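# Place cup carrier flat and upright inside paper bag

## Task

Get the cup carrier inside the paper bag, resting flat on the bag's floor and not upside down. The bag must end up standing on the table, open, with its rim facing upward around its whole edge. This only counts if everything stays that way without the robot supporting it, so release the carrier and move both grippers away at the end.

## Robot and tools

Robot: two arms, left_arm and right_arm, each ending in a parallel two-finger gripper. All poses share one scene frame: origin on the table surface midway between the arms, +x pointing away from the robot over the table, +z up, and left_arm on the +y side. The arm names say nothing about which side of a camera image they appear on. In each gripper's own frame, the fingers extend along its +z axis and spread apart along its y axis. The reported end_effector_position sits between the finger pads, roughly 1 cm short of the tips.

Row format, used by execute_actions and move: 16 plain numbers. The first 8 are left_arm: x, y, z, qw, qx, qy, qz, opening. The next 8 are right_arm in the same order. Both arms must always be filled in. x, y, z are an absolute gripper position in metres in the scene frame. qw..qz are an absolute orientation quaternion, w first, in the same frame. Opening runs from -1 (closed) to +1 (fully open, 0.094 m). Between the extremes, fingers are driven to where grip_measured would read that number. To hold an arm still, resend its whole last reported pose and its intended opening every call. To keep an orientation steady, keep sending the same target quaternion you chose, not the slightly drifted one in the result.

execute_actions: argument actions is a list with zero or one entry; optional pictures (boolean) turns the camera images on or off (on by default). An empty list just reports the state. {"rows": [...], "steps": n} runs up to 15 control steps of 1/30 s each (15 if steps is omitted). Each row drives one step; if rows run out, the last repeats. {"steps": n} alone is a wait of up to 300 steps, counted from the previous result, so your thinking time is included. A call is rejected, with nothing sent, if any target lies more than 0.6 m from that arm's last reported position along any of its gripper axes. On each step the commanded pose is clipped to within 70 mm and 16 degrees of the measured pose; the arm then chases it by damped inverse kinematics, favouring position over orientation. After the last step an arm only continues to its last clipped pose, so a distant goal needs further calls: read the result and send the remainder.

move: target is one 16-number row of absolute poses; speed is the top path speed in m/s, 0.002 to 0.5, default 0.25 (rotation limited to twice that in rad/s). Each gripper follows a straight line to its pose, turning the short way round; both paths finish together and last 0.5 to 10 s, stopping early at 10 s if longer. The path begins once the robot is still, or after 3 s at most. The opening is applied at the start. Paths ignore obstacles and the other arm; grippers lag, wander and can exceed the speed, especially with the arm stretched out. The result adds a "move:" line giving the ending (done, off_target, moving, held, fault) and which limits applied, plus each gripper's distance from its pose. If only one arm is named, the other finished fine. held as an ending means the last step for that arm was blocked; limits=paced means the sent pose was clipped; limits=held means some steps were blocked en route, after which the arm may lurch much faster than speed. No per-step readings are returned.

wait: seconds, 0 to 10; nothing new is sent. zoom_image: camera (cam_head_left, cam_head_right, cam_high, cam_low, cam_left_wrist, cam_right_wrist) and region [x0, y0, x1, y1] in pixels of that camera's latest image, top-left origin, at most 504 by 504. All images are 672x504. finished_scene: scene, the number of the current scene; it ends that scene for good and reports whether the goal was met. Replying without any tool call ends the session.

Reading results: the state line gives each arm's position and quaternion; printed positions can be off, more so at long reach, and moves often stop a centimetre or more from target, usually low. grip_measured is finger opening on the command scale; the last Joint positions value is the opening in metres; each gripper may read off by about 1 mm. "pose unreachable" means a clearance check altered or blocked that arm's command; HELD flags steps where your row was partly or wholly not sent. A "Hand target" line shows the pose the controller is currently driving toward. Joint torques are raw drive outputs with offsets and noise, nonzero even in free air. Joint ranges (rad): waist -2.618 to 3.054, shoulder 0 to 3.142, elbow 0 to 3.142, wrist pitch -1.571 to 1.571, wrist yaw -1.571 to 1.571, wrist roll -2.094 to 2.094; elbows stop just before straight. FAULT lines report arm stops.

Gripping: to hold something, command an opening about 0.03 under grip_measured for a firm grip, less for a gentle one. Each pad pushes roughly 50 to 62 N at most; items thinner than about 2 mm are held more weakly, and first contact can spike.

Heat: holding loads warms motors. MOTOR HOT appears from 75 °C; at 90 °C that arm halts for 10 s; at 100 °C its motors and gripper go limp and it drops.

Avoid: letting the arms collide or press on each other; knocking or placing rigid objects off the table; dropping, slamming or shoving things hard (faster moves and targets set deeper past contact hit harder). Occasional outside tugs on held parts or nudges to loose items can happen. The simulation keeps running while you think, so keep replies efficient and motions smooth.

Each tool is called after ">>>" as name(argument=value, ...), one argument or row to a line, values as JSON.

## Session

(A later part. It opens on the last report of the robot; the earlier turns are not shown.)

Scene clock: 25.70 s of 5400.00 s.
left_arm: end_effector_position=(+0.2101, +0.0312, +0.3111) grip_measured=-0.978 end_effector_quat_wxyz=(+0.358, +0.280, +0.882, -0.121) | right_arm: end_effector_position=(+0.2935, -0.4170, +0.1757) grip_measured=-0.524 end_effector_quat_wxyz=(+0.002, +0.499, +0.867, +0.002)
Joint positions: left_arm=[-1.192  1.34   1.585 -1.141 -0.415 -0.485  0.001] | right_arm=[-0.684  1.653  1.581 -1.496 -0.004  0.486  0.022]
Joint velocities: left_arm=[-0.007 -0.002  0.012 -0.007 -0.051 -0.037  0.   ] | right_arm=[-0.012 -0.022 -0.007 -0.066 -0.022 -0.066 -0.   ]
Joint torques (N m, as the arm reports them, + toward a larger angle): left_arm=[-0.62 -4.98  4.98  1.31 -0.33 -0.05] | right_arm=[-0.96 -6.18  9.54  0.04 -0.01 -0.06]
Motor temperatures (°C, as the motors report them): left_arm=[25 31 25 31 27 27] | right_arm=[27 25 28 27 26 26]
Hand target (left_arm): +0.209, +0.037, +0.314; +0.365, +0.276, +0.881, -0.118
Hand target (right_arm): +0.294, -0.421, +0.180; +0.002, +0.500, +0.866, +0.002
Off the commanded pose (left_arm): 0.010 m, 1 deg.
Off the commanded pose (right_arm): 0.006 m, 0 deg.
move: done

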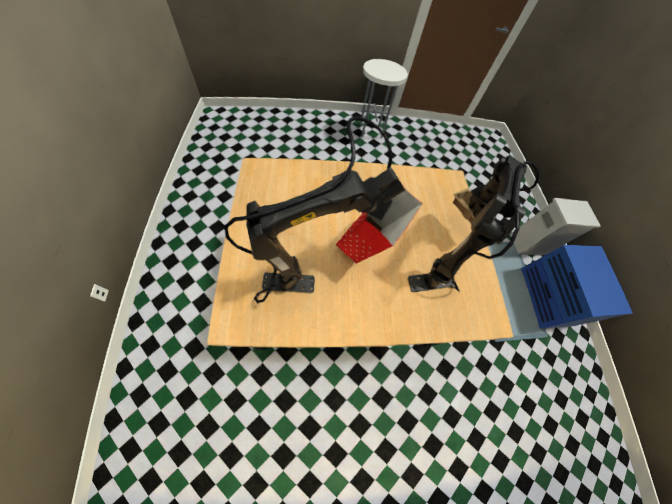

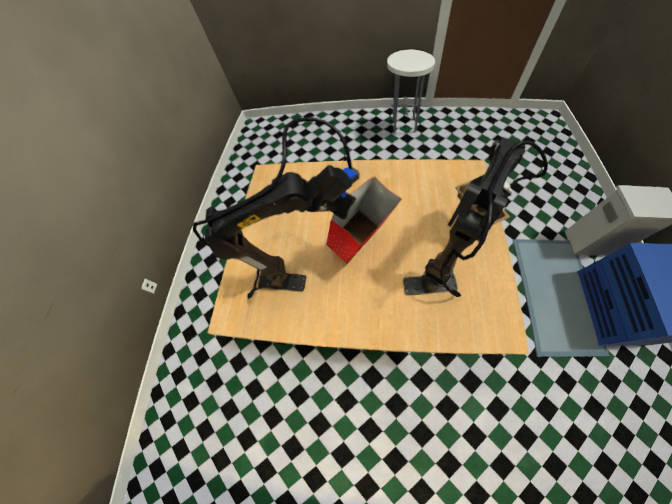

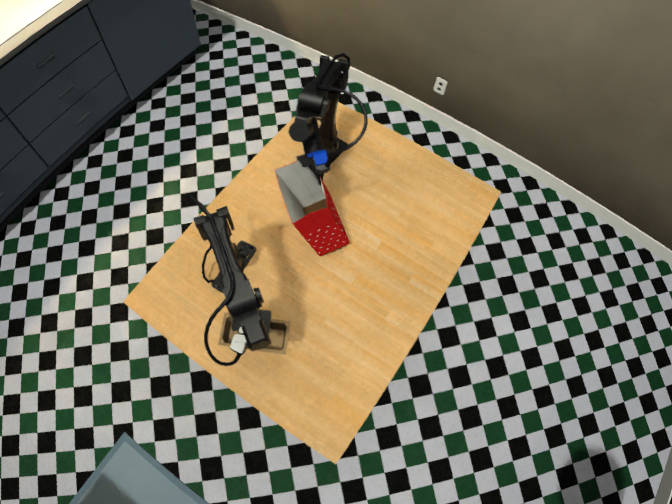

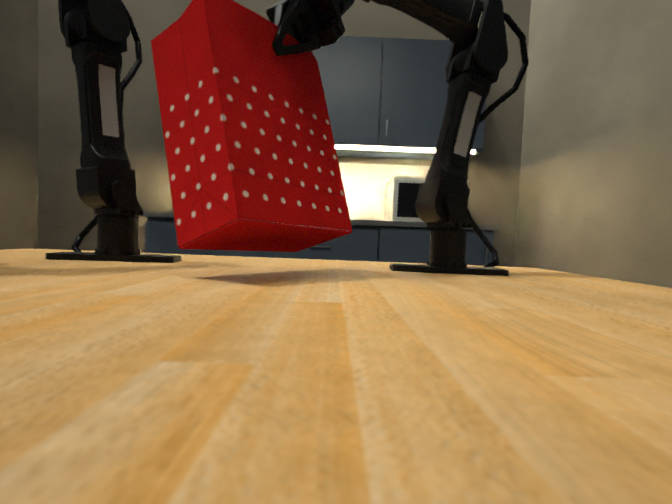

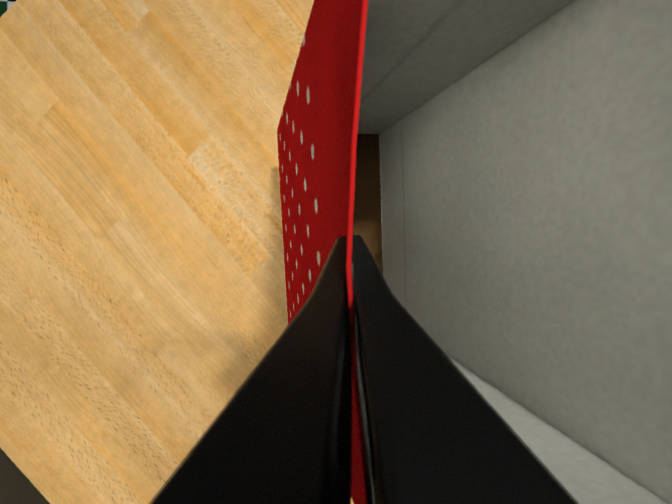

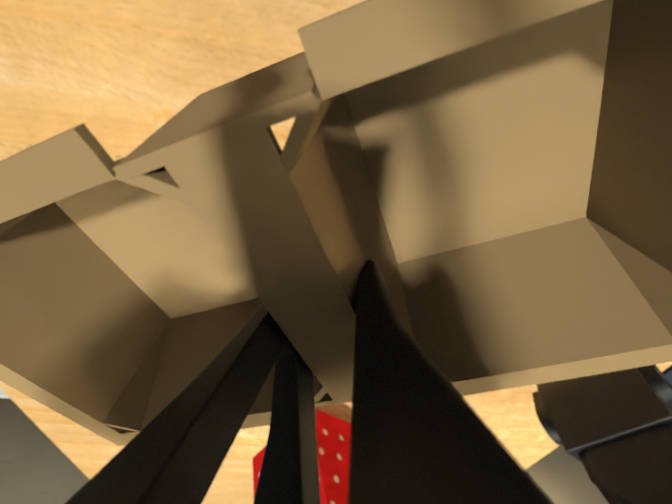

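The bag hangs tilted, so I'll touch its low edge down first, then rock it upright.

>>> move(
  target=[0.195,0.015,0.283,0.365,0.277,0.881,-0.115,-1,0.29,-0.42,0.21,0.05,0.42,0.906,-0.02,-0.56],
  speed=0.1,
)

>>> move(
  target=[0.235,0.075,0.265,0.365,0.277,0.881,-0.115,-1,0.29,-0.42,0.24,0.1,0.35,0.93,-0.04,-0.56],
  speed=0.08,
)

Scene clock: 31.17 s of 5400.00 s.
left_arm: end_effector_position=(+0.1934, +0.0182, +0.2837) grip_measured=-0.978 end_effector_quat_wxyz=(+0.355, +0.282, +0.883, -0.117) | right_arm: end_effector_position=(+0.2891, -0.4177, +0.1958) grip_measured=-0.559 end_effector_quat_wxyz=(+0.026, +0.425, +0.905, -0.009)
Joint positions: left_arm=[-1.278  1.34   1.478 -1.076 -0.467 -0.559  0.001] | right_arm=[-0.684  1.608  1.614 -1.523  0.012  0.32   0.021]
Joint velocities: left_arm=[ 0.007  0.002 -0.037  0.037 -0.081 -0.007  0.   ] | right_arm=[-0.002 -0.012 -0.007 -0.022  0.007 -0.022 -0.001]
Joint torques (N m, as the arm reports them, + toward a larger angle): left_arm=[-0.6  -3.3   5.29  1.53 -0.39 -0.1 ] | right_arm=[ 0.37 -8.97  9.39  0.27  0.19 -0.04]
Motor temperatures (°C, as the motors report them): left_arm=[25 31 25 31 27 27] | right_arm=[27 26 28 26 26 26]
Hand target (left_arm): +0.195, +0.015, +0.283; +0.365, +0.277, +0.881, -0.116
Hand target (right_arm): +0.290, -0.420, +0.210; +0.050, +0.419, +0.906, -0.020
Off the commanded pose (left_arm): 0.004 m, 1 deg.
Off the commanded pose (right_arm): 0.014 m, 3 deg.
move: off_target (right_arm)

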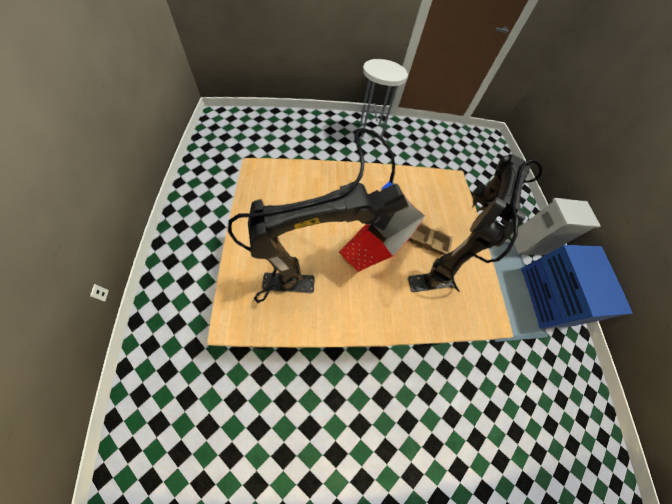

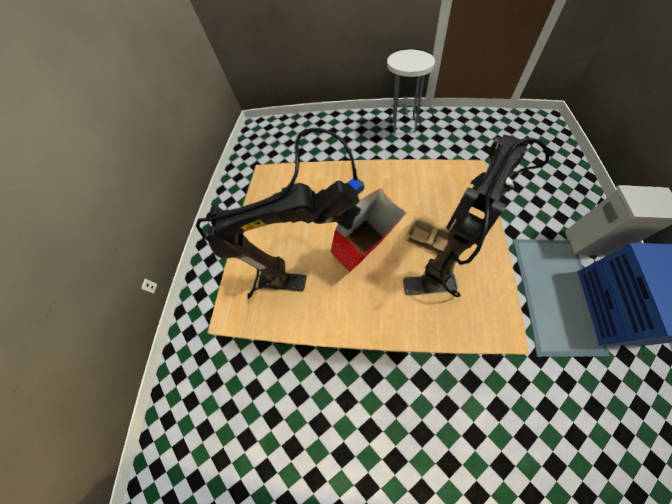

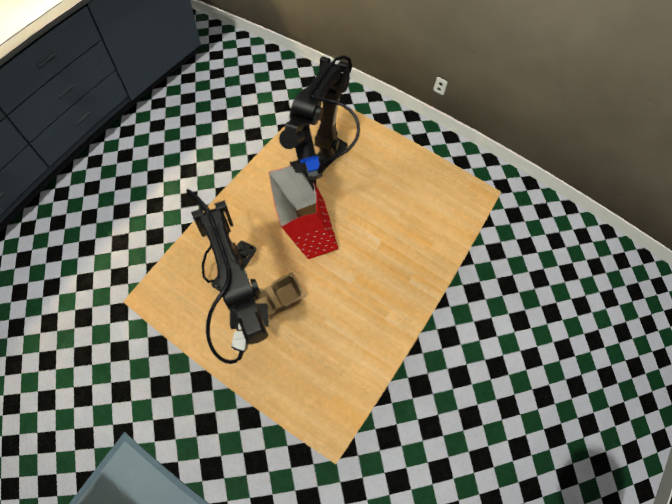

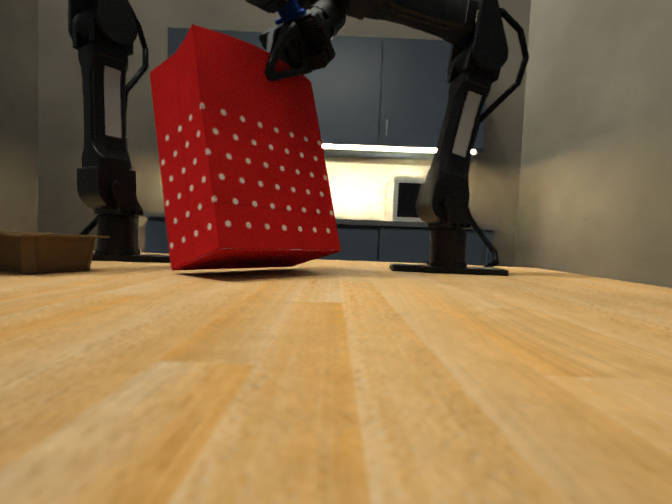

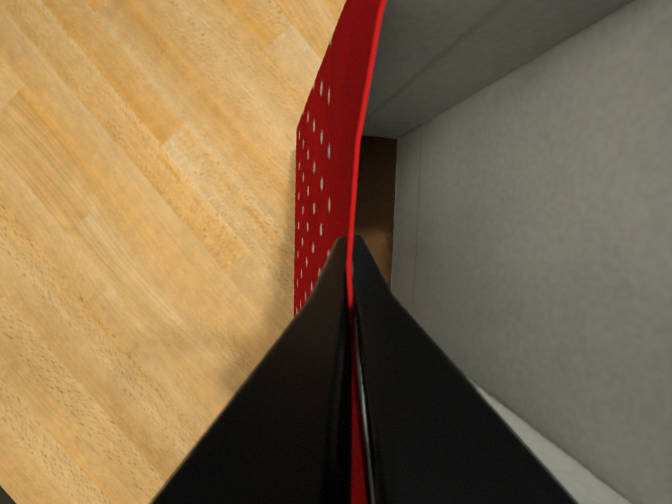

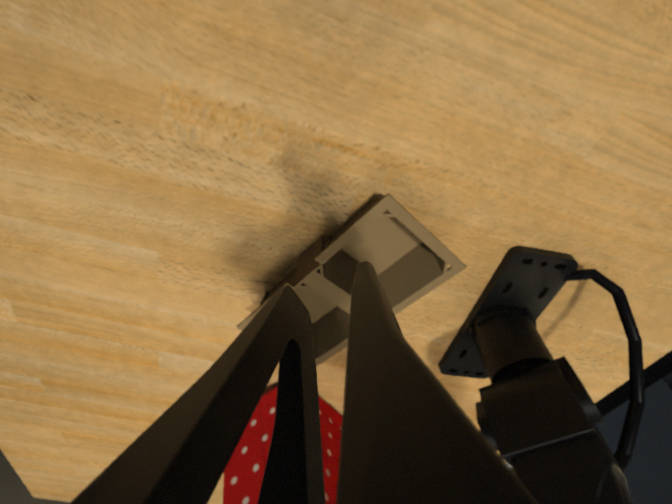

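Scene clock: 33.03 s of 5400.00 s.
left_arm: end_effector_position=(+0.2328, +0.0745, +0.2582) grip_measured=-0.978 end_effector_quat_wxyz=(+0.354, +0.282, +0.886, -0.102) | right_arm: end_effector_position=(+0.2895, -0.4208, +0.2250) grip_measured=-0.559 end_effector_quat_wxyz=(+0.077, +0.358, +0.930, -0.028)
Joint positions: left_arm=[-1.031  1.171  1.255 -0.965 -0.333 -0.348  0.001] | right_arm=[-0.684  1.544  1.659 -1.524  0.026  0.173  0.021]
Joint velocities: left_arm=[ 0.002  0.002  0.002 -0.051  0.066  0.007 -0.001] | right_arm=[ 0.012  0.017 -0.017 -0.037 -0.051 -0.066 -0.001]
Joint torques (N m, as the arm reports them, + toward a larger angle): left_arm=[ 0.64 -4.31  5.56  1.67 -0.08  0.05] | right_arm=[ 1.08 -8.29  9.35  0.49  0.19 -0.09]
Motor temperatures (°C, as the motors report them): left_arm=[25 31 25 32 27 27] | right_arm=[27 26 28 26 26 26]
Hand target (left_arm): +0.234, +0.076, +0.265; +0.366, +0.277, +0.881, -0.113
Hand target (right_arm): +0.290, -0.420, +0.239; +0.100, +0.349, +0.931, -0.039
Off the commanded pose (left_arm): 0.007 m, 2 deg.
Off the commanded pose (right_arm): 0.015 m, 3 deg.
move: off_target (right_arm)

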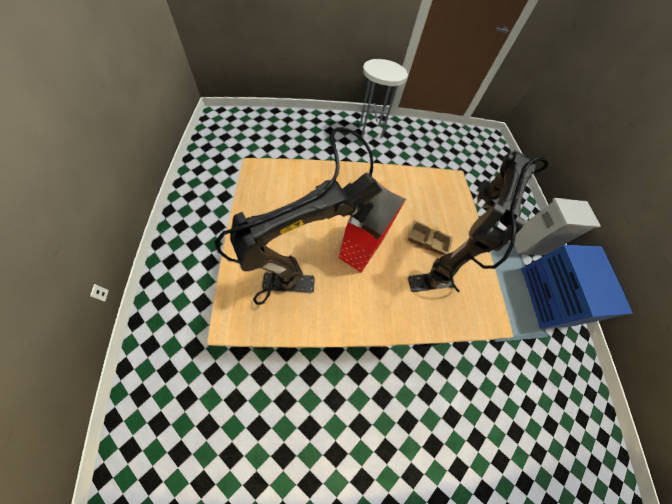

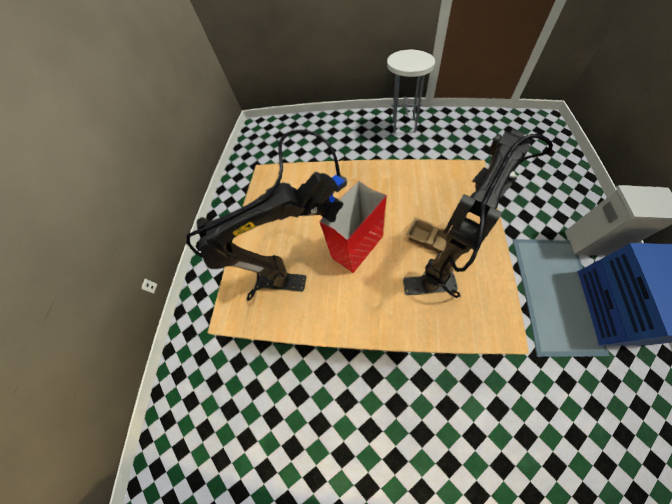

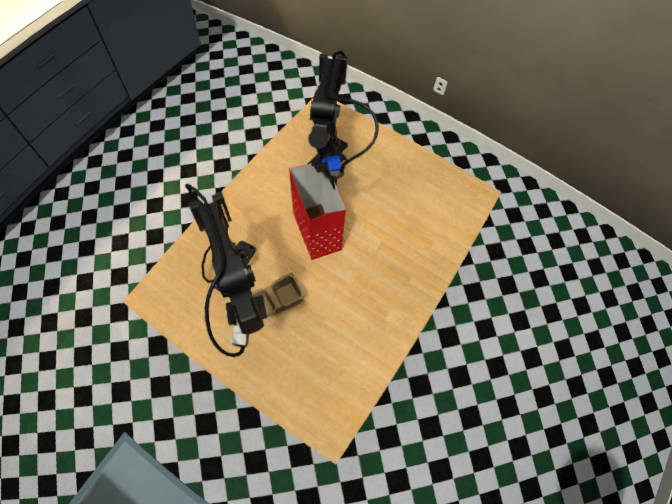

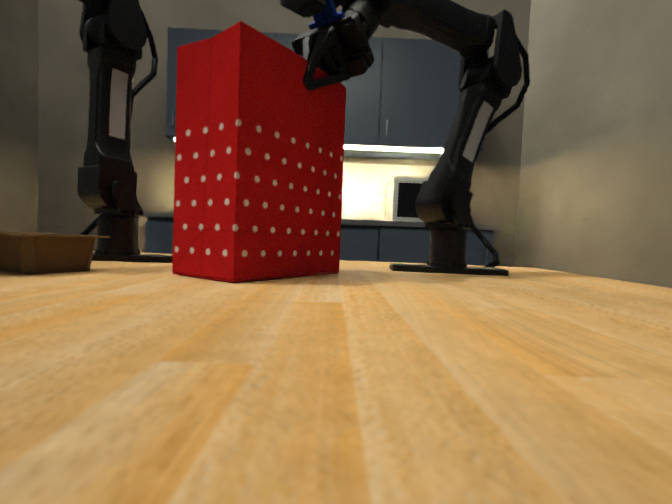

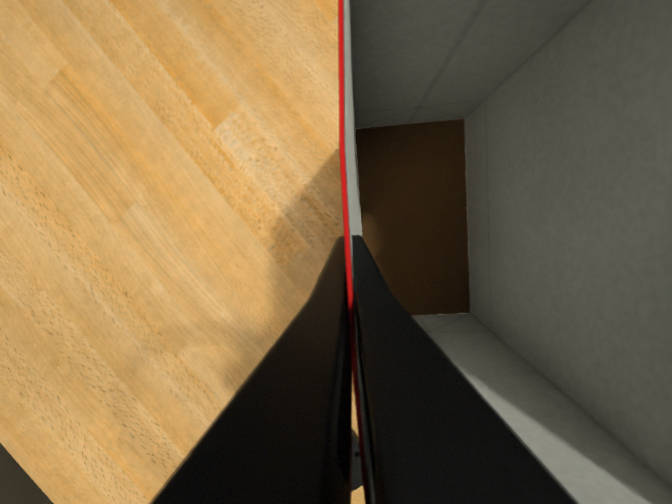

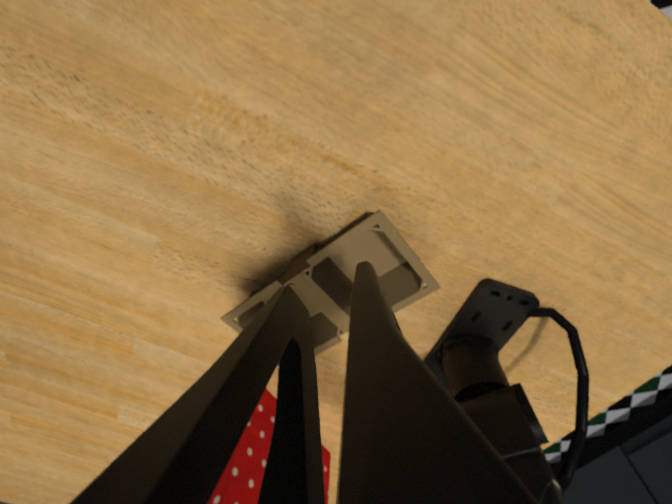

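The carrier slipped out of the shallow grip and landed upright on the table. I'll regrasp it deeper.

>>> move(
  target=[0.233,0.075,0.262,0.365,0.277,0.881,-0.115,-0.2,0.23,-0.28,0.09,0,0.23,0.973,0,0.5],
)

Scene clock: 36.93 s of 5400.00 s.
left_arm: end_effector_position=(+0.2331, +0.0734, +0.2577) grip_measured=-0.201 end_effector_quat_wxyz=(+0.357, +0.282, +0.884, -0.105) | right_arm: end_effector_position=(+0.2229, -0.2813, +0.0887) grip_measured=+0.499 end_effector_quat_wxyz=(-0.024, +0.233, +0.972, -0.005)
Joint positions: left_arm=[-1.031  1.165  1.244 -0.949 -0.332 -0.347  0.038] | right_arm=[-0.224  1.263  0.89  -1.247  0.003  0.373  0.07 ]
Joint velocities: left_arm=[ 0.007 -0.002 -0.002  0.022 -0.037  0.066  0.001] | right_arm=[-0.012  0.007 -0.007  0.022 -0.007  0.022 -0.001]
Joint torques (N m, as the arm reports them, + toward a larger angle): left_arm=[ 0.2  -4.14  5.47  1.61 -0.07  0.02] | right_arm=[ 1.07 -6.08  5.78  0.25  0.04  0.05]
Motor temperatures (°C, as the motors report them): left_arm=[25 30 25 32 27 27] | right_arm=[27 26 28 26 26 26]
Hand target (left_arm): +0.233, +0.075, +0.262; +0.365, +0.277, +0.881, -0.115
Hand target (right_arm): +0.226, -0.280, +0.091; -0.005, +0.232, +0.973, -0.004
Off the commanded pose (left_arm): 0.005 m, 2 deg.
Off the commanded pose (right_arm): 0.007 m, 3 deg.
move: off_target (right_arm)

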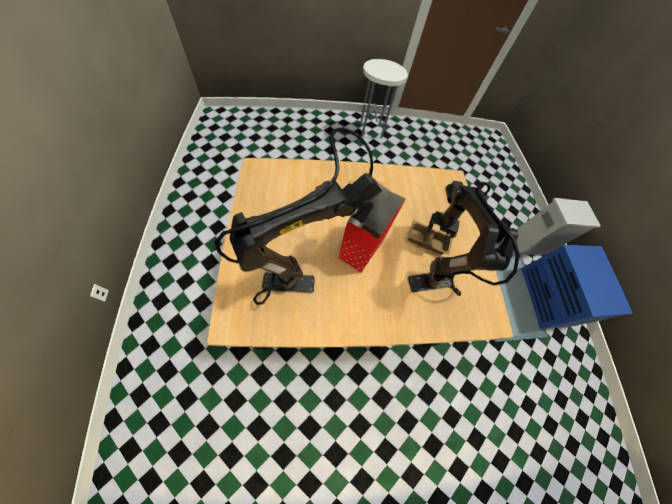

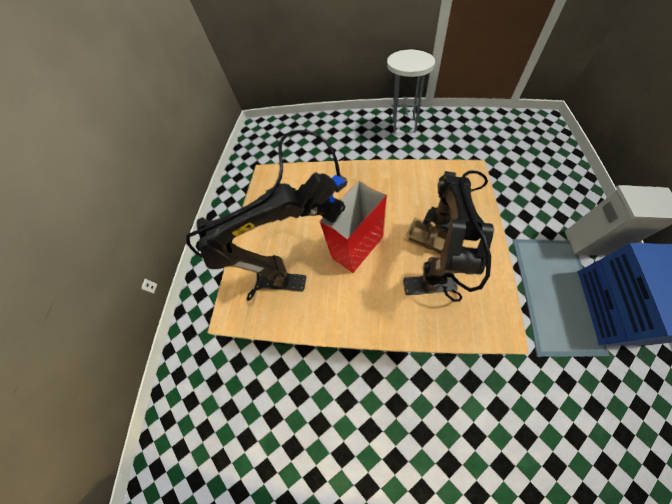

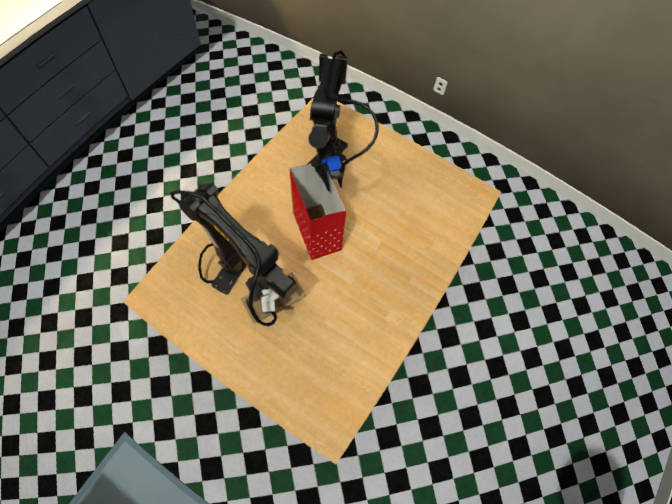

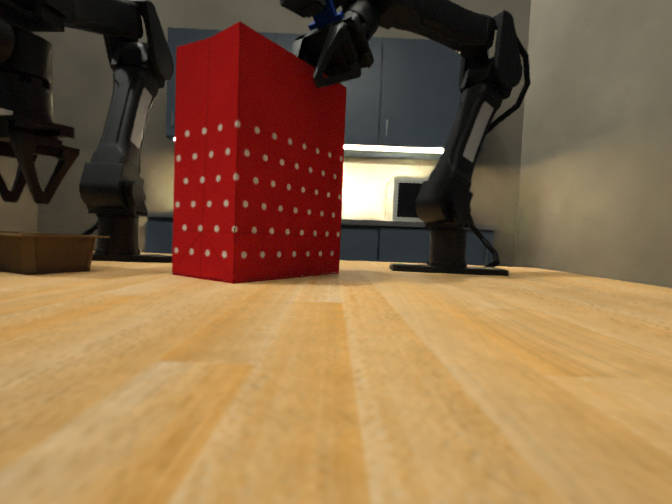

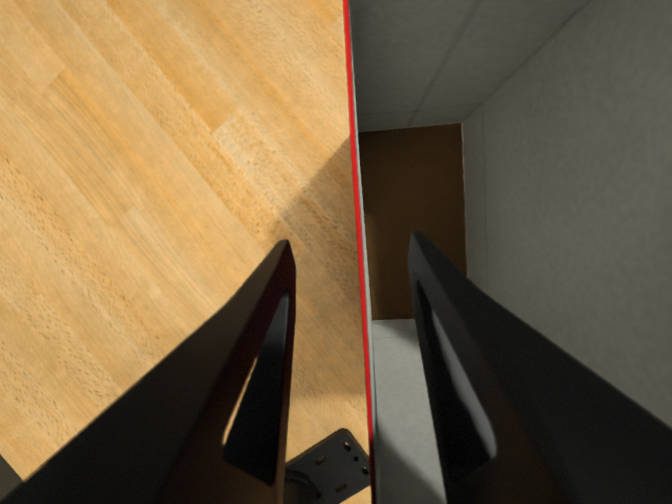

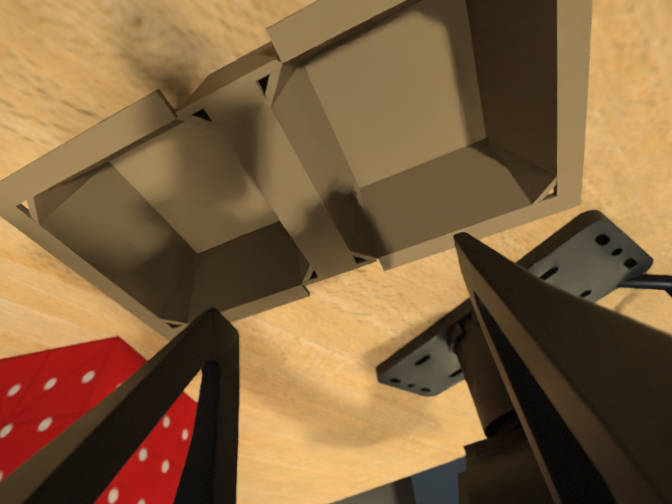

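>>> move(
  target=[0.21,0.10,0.35,0.365,0.277,0.881,-0.115,-0.2,0.228,-0.278,0.014,0,0.18,0.984,0,0.3],
  speed=0.09,
)

>>> move(
  target=[0.27,0.4,0.33,0.33,-0.15,0.93,0.05,-0.2,0.228,-0.278,0.014,0,0.18,0.984,0,-0.5],
  speed=0.3,
)

Scene clock: 41.87 s of 5400.00 s.
left_arm: end_effector_position=(+0.2087, +0.1001, +0.3422) grip_measured=-0.201 end_effector_quat_wxyz=(+0.357, +0.281, +0.883, -0.115) | right_arm: end_effector_position=(+0.2271, -0.2807, +0.0193) grip_measured=+0.301 end_effector_quat_wxyz=(+0.004, +0.188, +0.982, -0.001)
Joint positions: left_arm=[-1.072  1.195  1.64  -1.314 -0.344 -0.384  0.038] | right_arm=[-0.218  1.307  0.634 -0.89   0.003  0.286  0.061]
Joint velocities: left_arm=[ 0.012  0.002  0.002 -0.007  0.051  0.007  0.001] | right_arm=[-0.012  0.012 -0.007 -0.022  0.007 -0.095  0.   ]
Joint torques (N m, as the arm reports them, + toward a larger angle): left_arm=[-0.63 -1.48  7.35  1.38 -0.29 -0.09] | right_arm=[ 1.08 -2.05  5.29  0.39 -0.03 -0.06]
Motor temperatures (°C, as the motors report them): left_arm=[25 30 25 32 27 27] | right_arm=[27 26 28 26 26 26]
Hand target (left_arm): +0.209, +0.100, +0.349; +0.365, +0.277, +0.881, -0.115
Hand target (right_arm): +0.226, -0.278, +0.014; -0.000, +0.180, +0.984, +0.000
Off the commanded pose (left_arm): 0.008 m, 1 deg.
Off the commanded pose (right_arm): 0.006 m, 1 deg.
After step 90, 0.23 s passed at rest.
move: done

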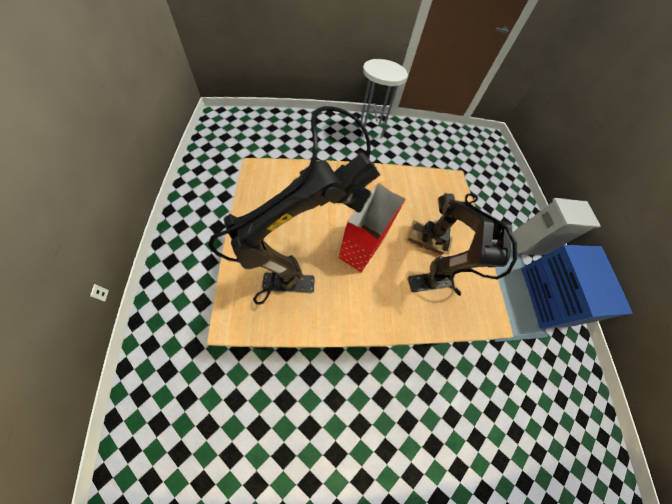

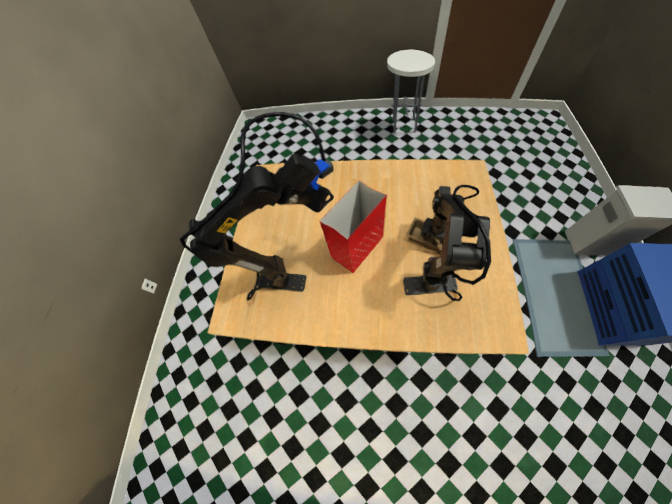

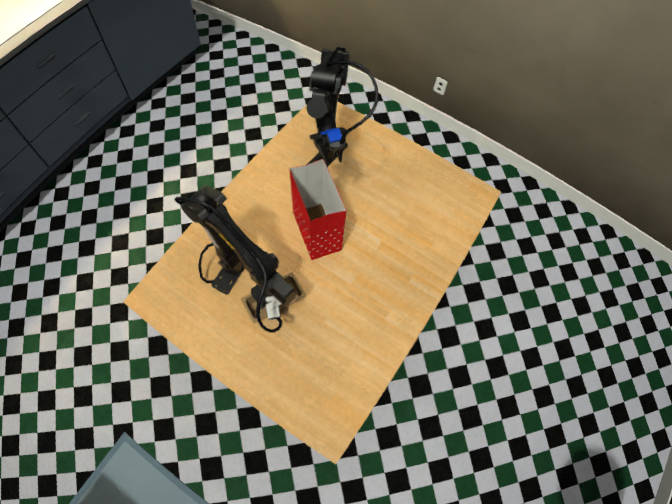

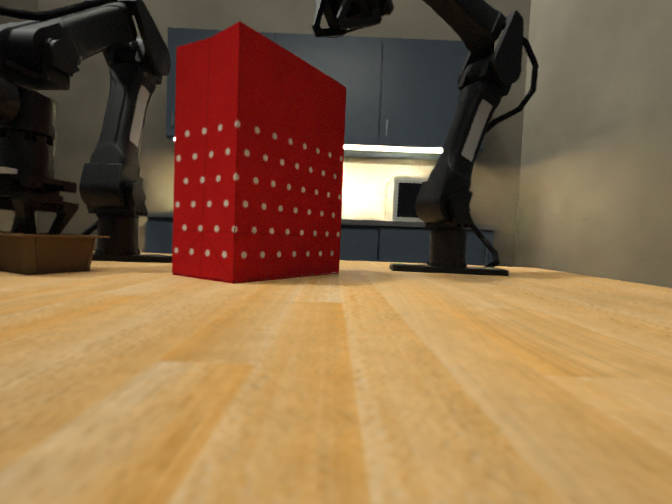

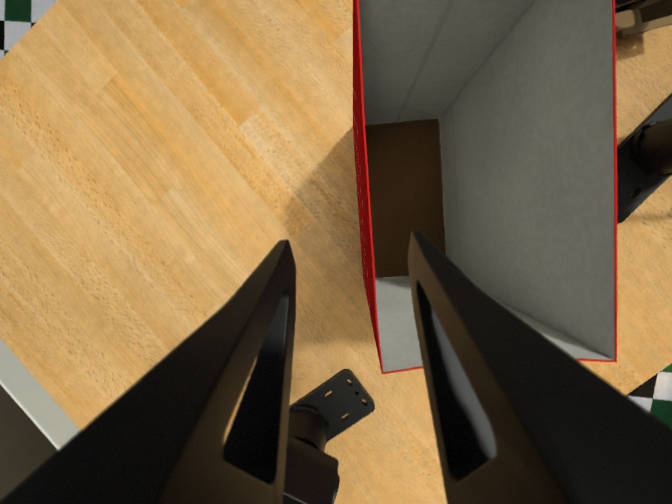

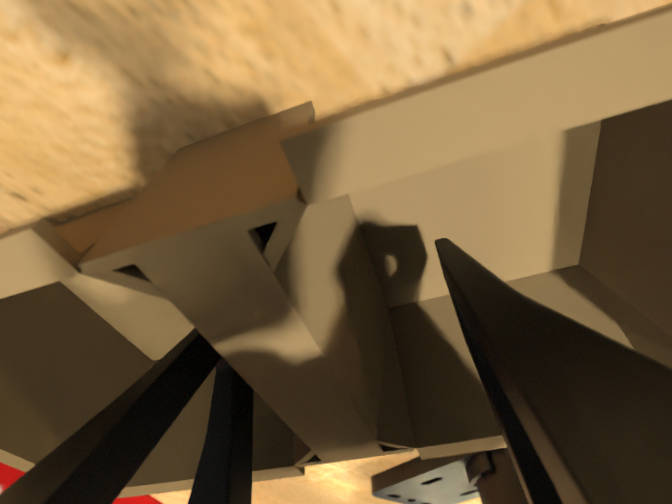

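Scene clock: 44.00 s of 5400.00 s.
left_arm: end_effector_position=(+0.2603, +0.3998, +0.3211) grip_measured=-0.201 end_effector_quat_wxyz=(+0.311, -0.148, +0.937, +0.062) | right_arm: end_effector_position=(+0.2279, -0.2807, +0.0193) grip_measured=-0.405 end_effector_quat_wxyz=(+0.006, +0.188, +0.982, -0.001)
Joint positions: left_arm=[ 0.386  1.093  1.574 -1.406 -0.013  0.021  0.038] | right_arm=[-0.218  1.307  0.634 -0.887  0.003  0.286  0.028]
Joint velocities: left_arm=[-0.002 -0.007  0.012  0.022 -0.022 -0.022 -0.   ] | right_arm=[-0.007 -0.012 -0.002  0.066  0.007 -0.051 -0.001]
Joint torques (N m, as the arm reports them, + toward a larger angle): left_arm=[ 0.65 -1.04  6.38  1.54  0.15  0.08] | right_arm=[ 1.09 -1.48  5.69  0.39 -0.03 -0.06]
Motor temperatures (°C, as the motors report them): left_arm=[25 30 25 32 27 27] | right_arm=[27 26 28 26 26 26]
Hand target (left_arm): +0.264, +0.401, +0.330; +0.328, -0.146, +0.931, +0.061
Hand target (right_arm): +0.228, -0.278, +0.014; -0.000, +0.180, +0.984, -0.000
Off the commanded pose (left_arm): 0.013 m, 3 deg.
Off the commanded pose (right_arm): 0.006 m, 1 deg.
move: off_target (left_arm)

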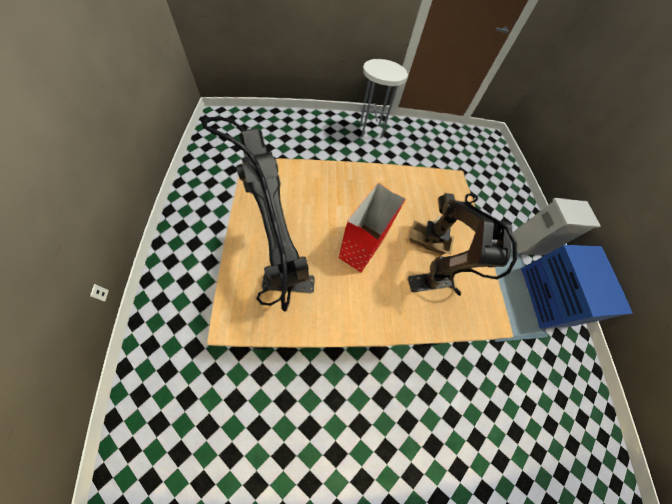

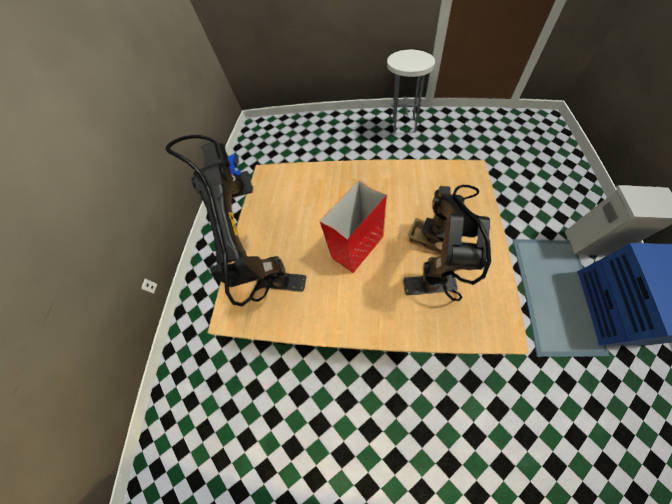

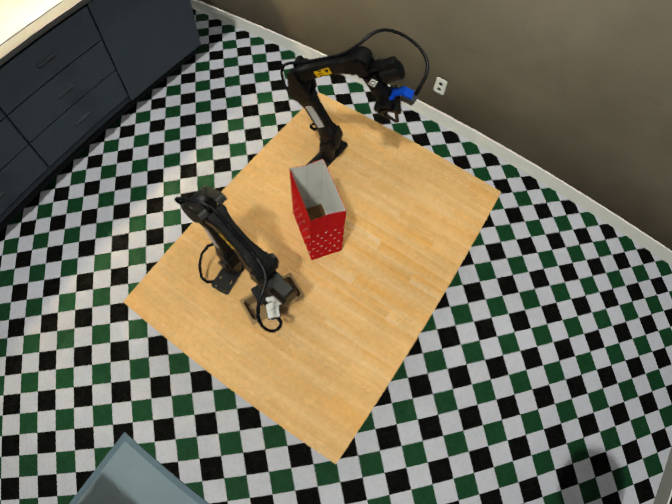

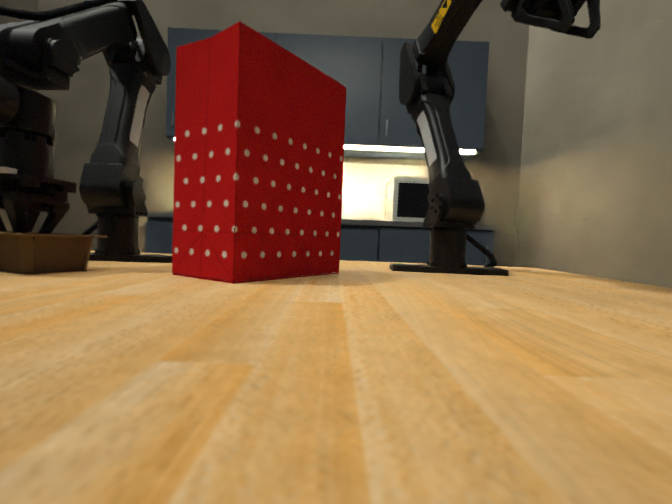

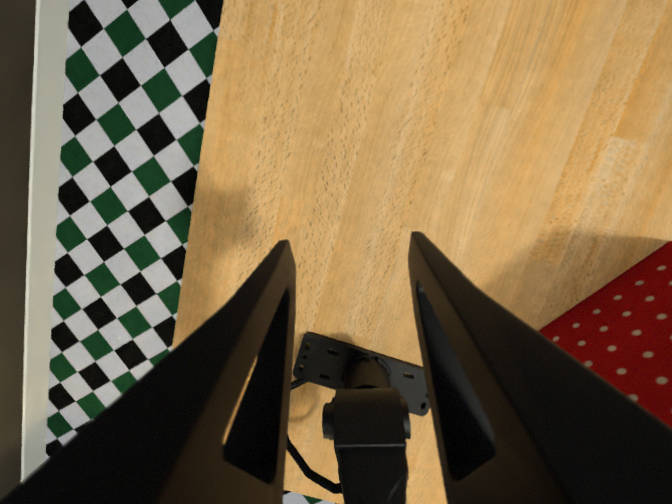

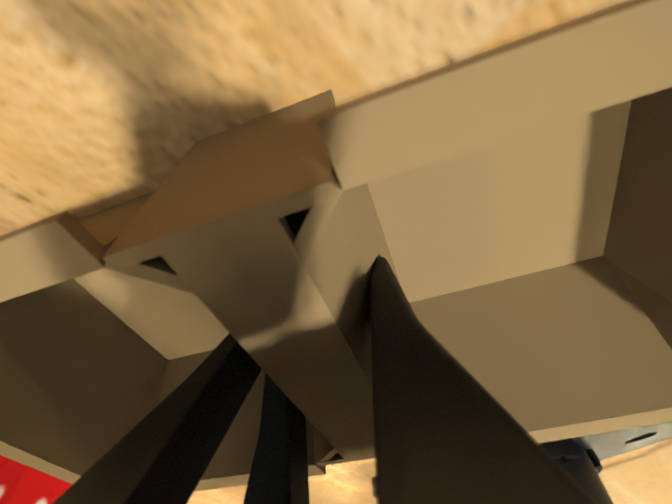

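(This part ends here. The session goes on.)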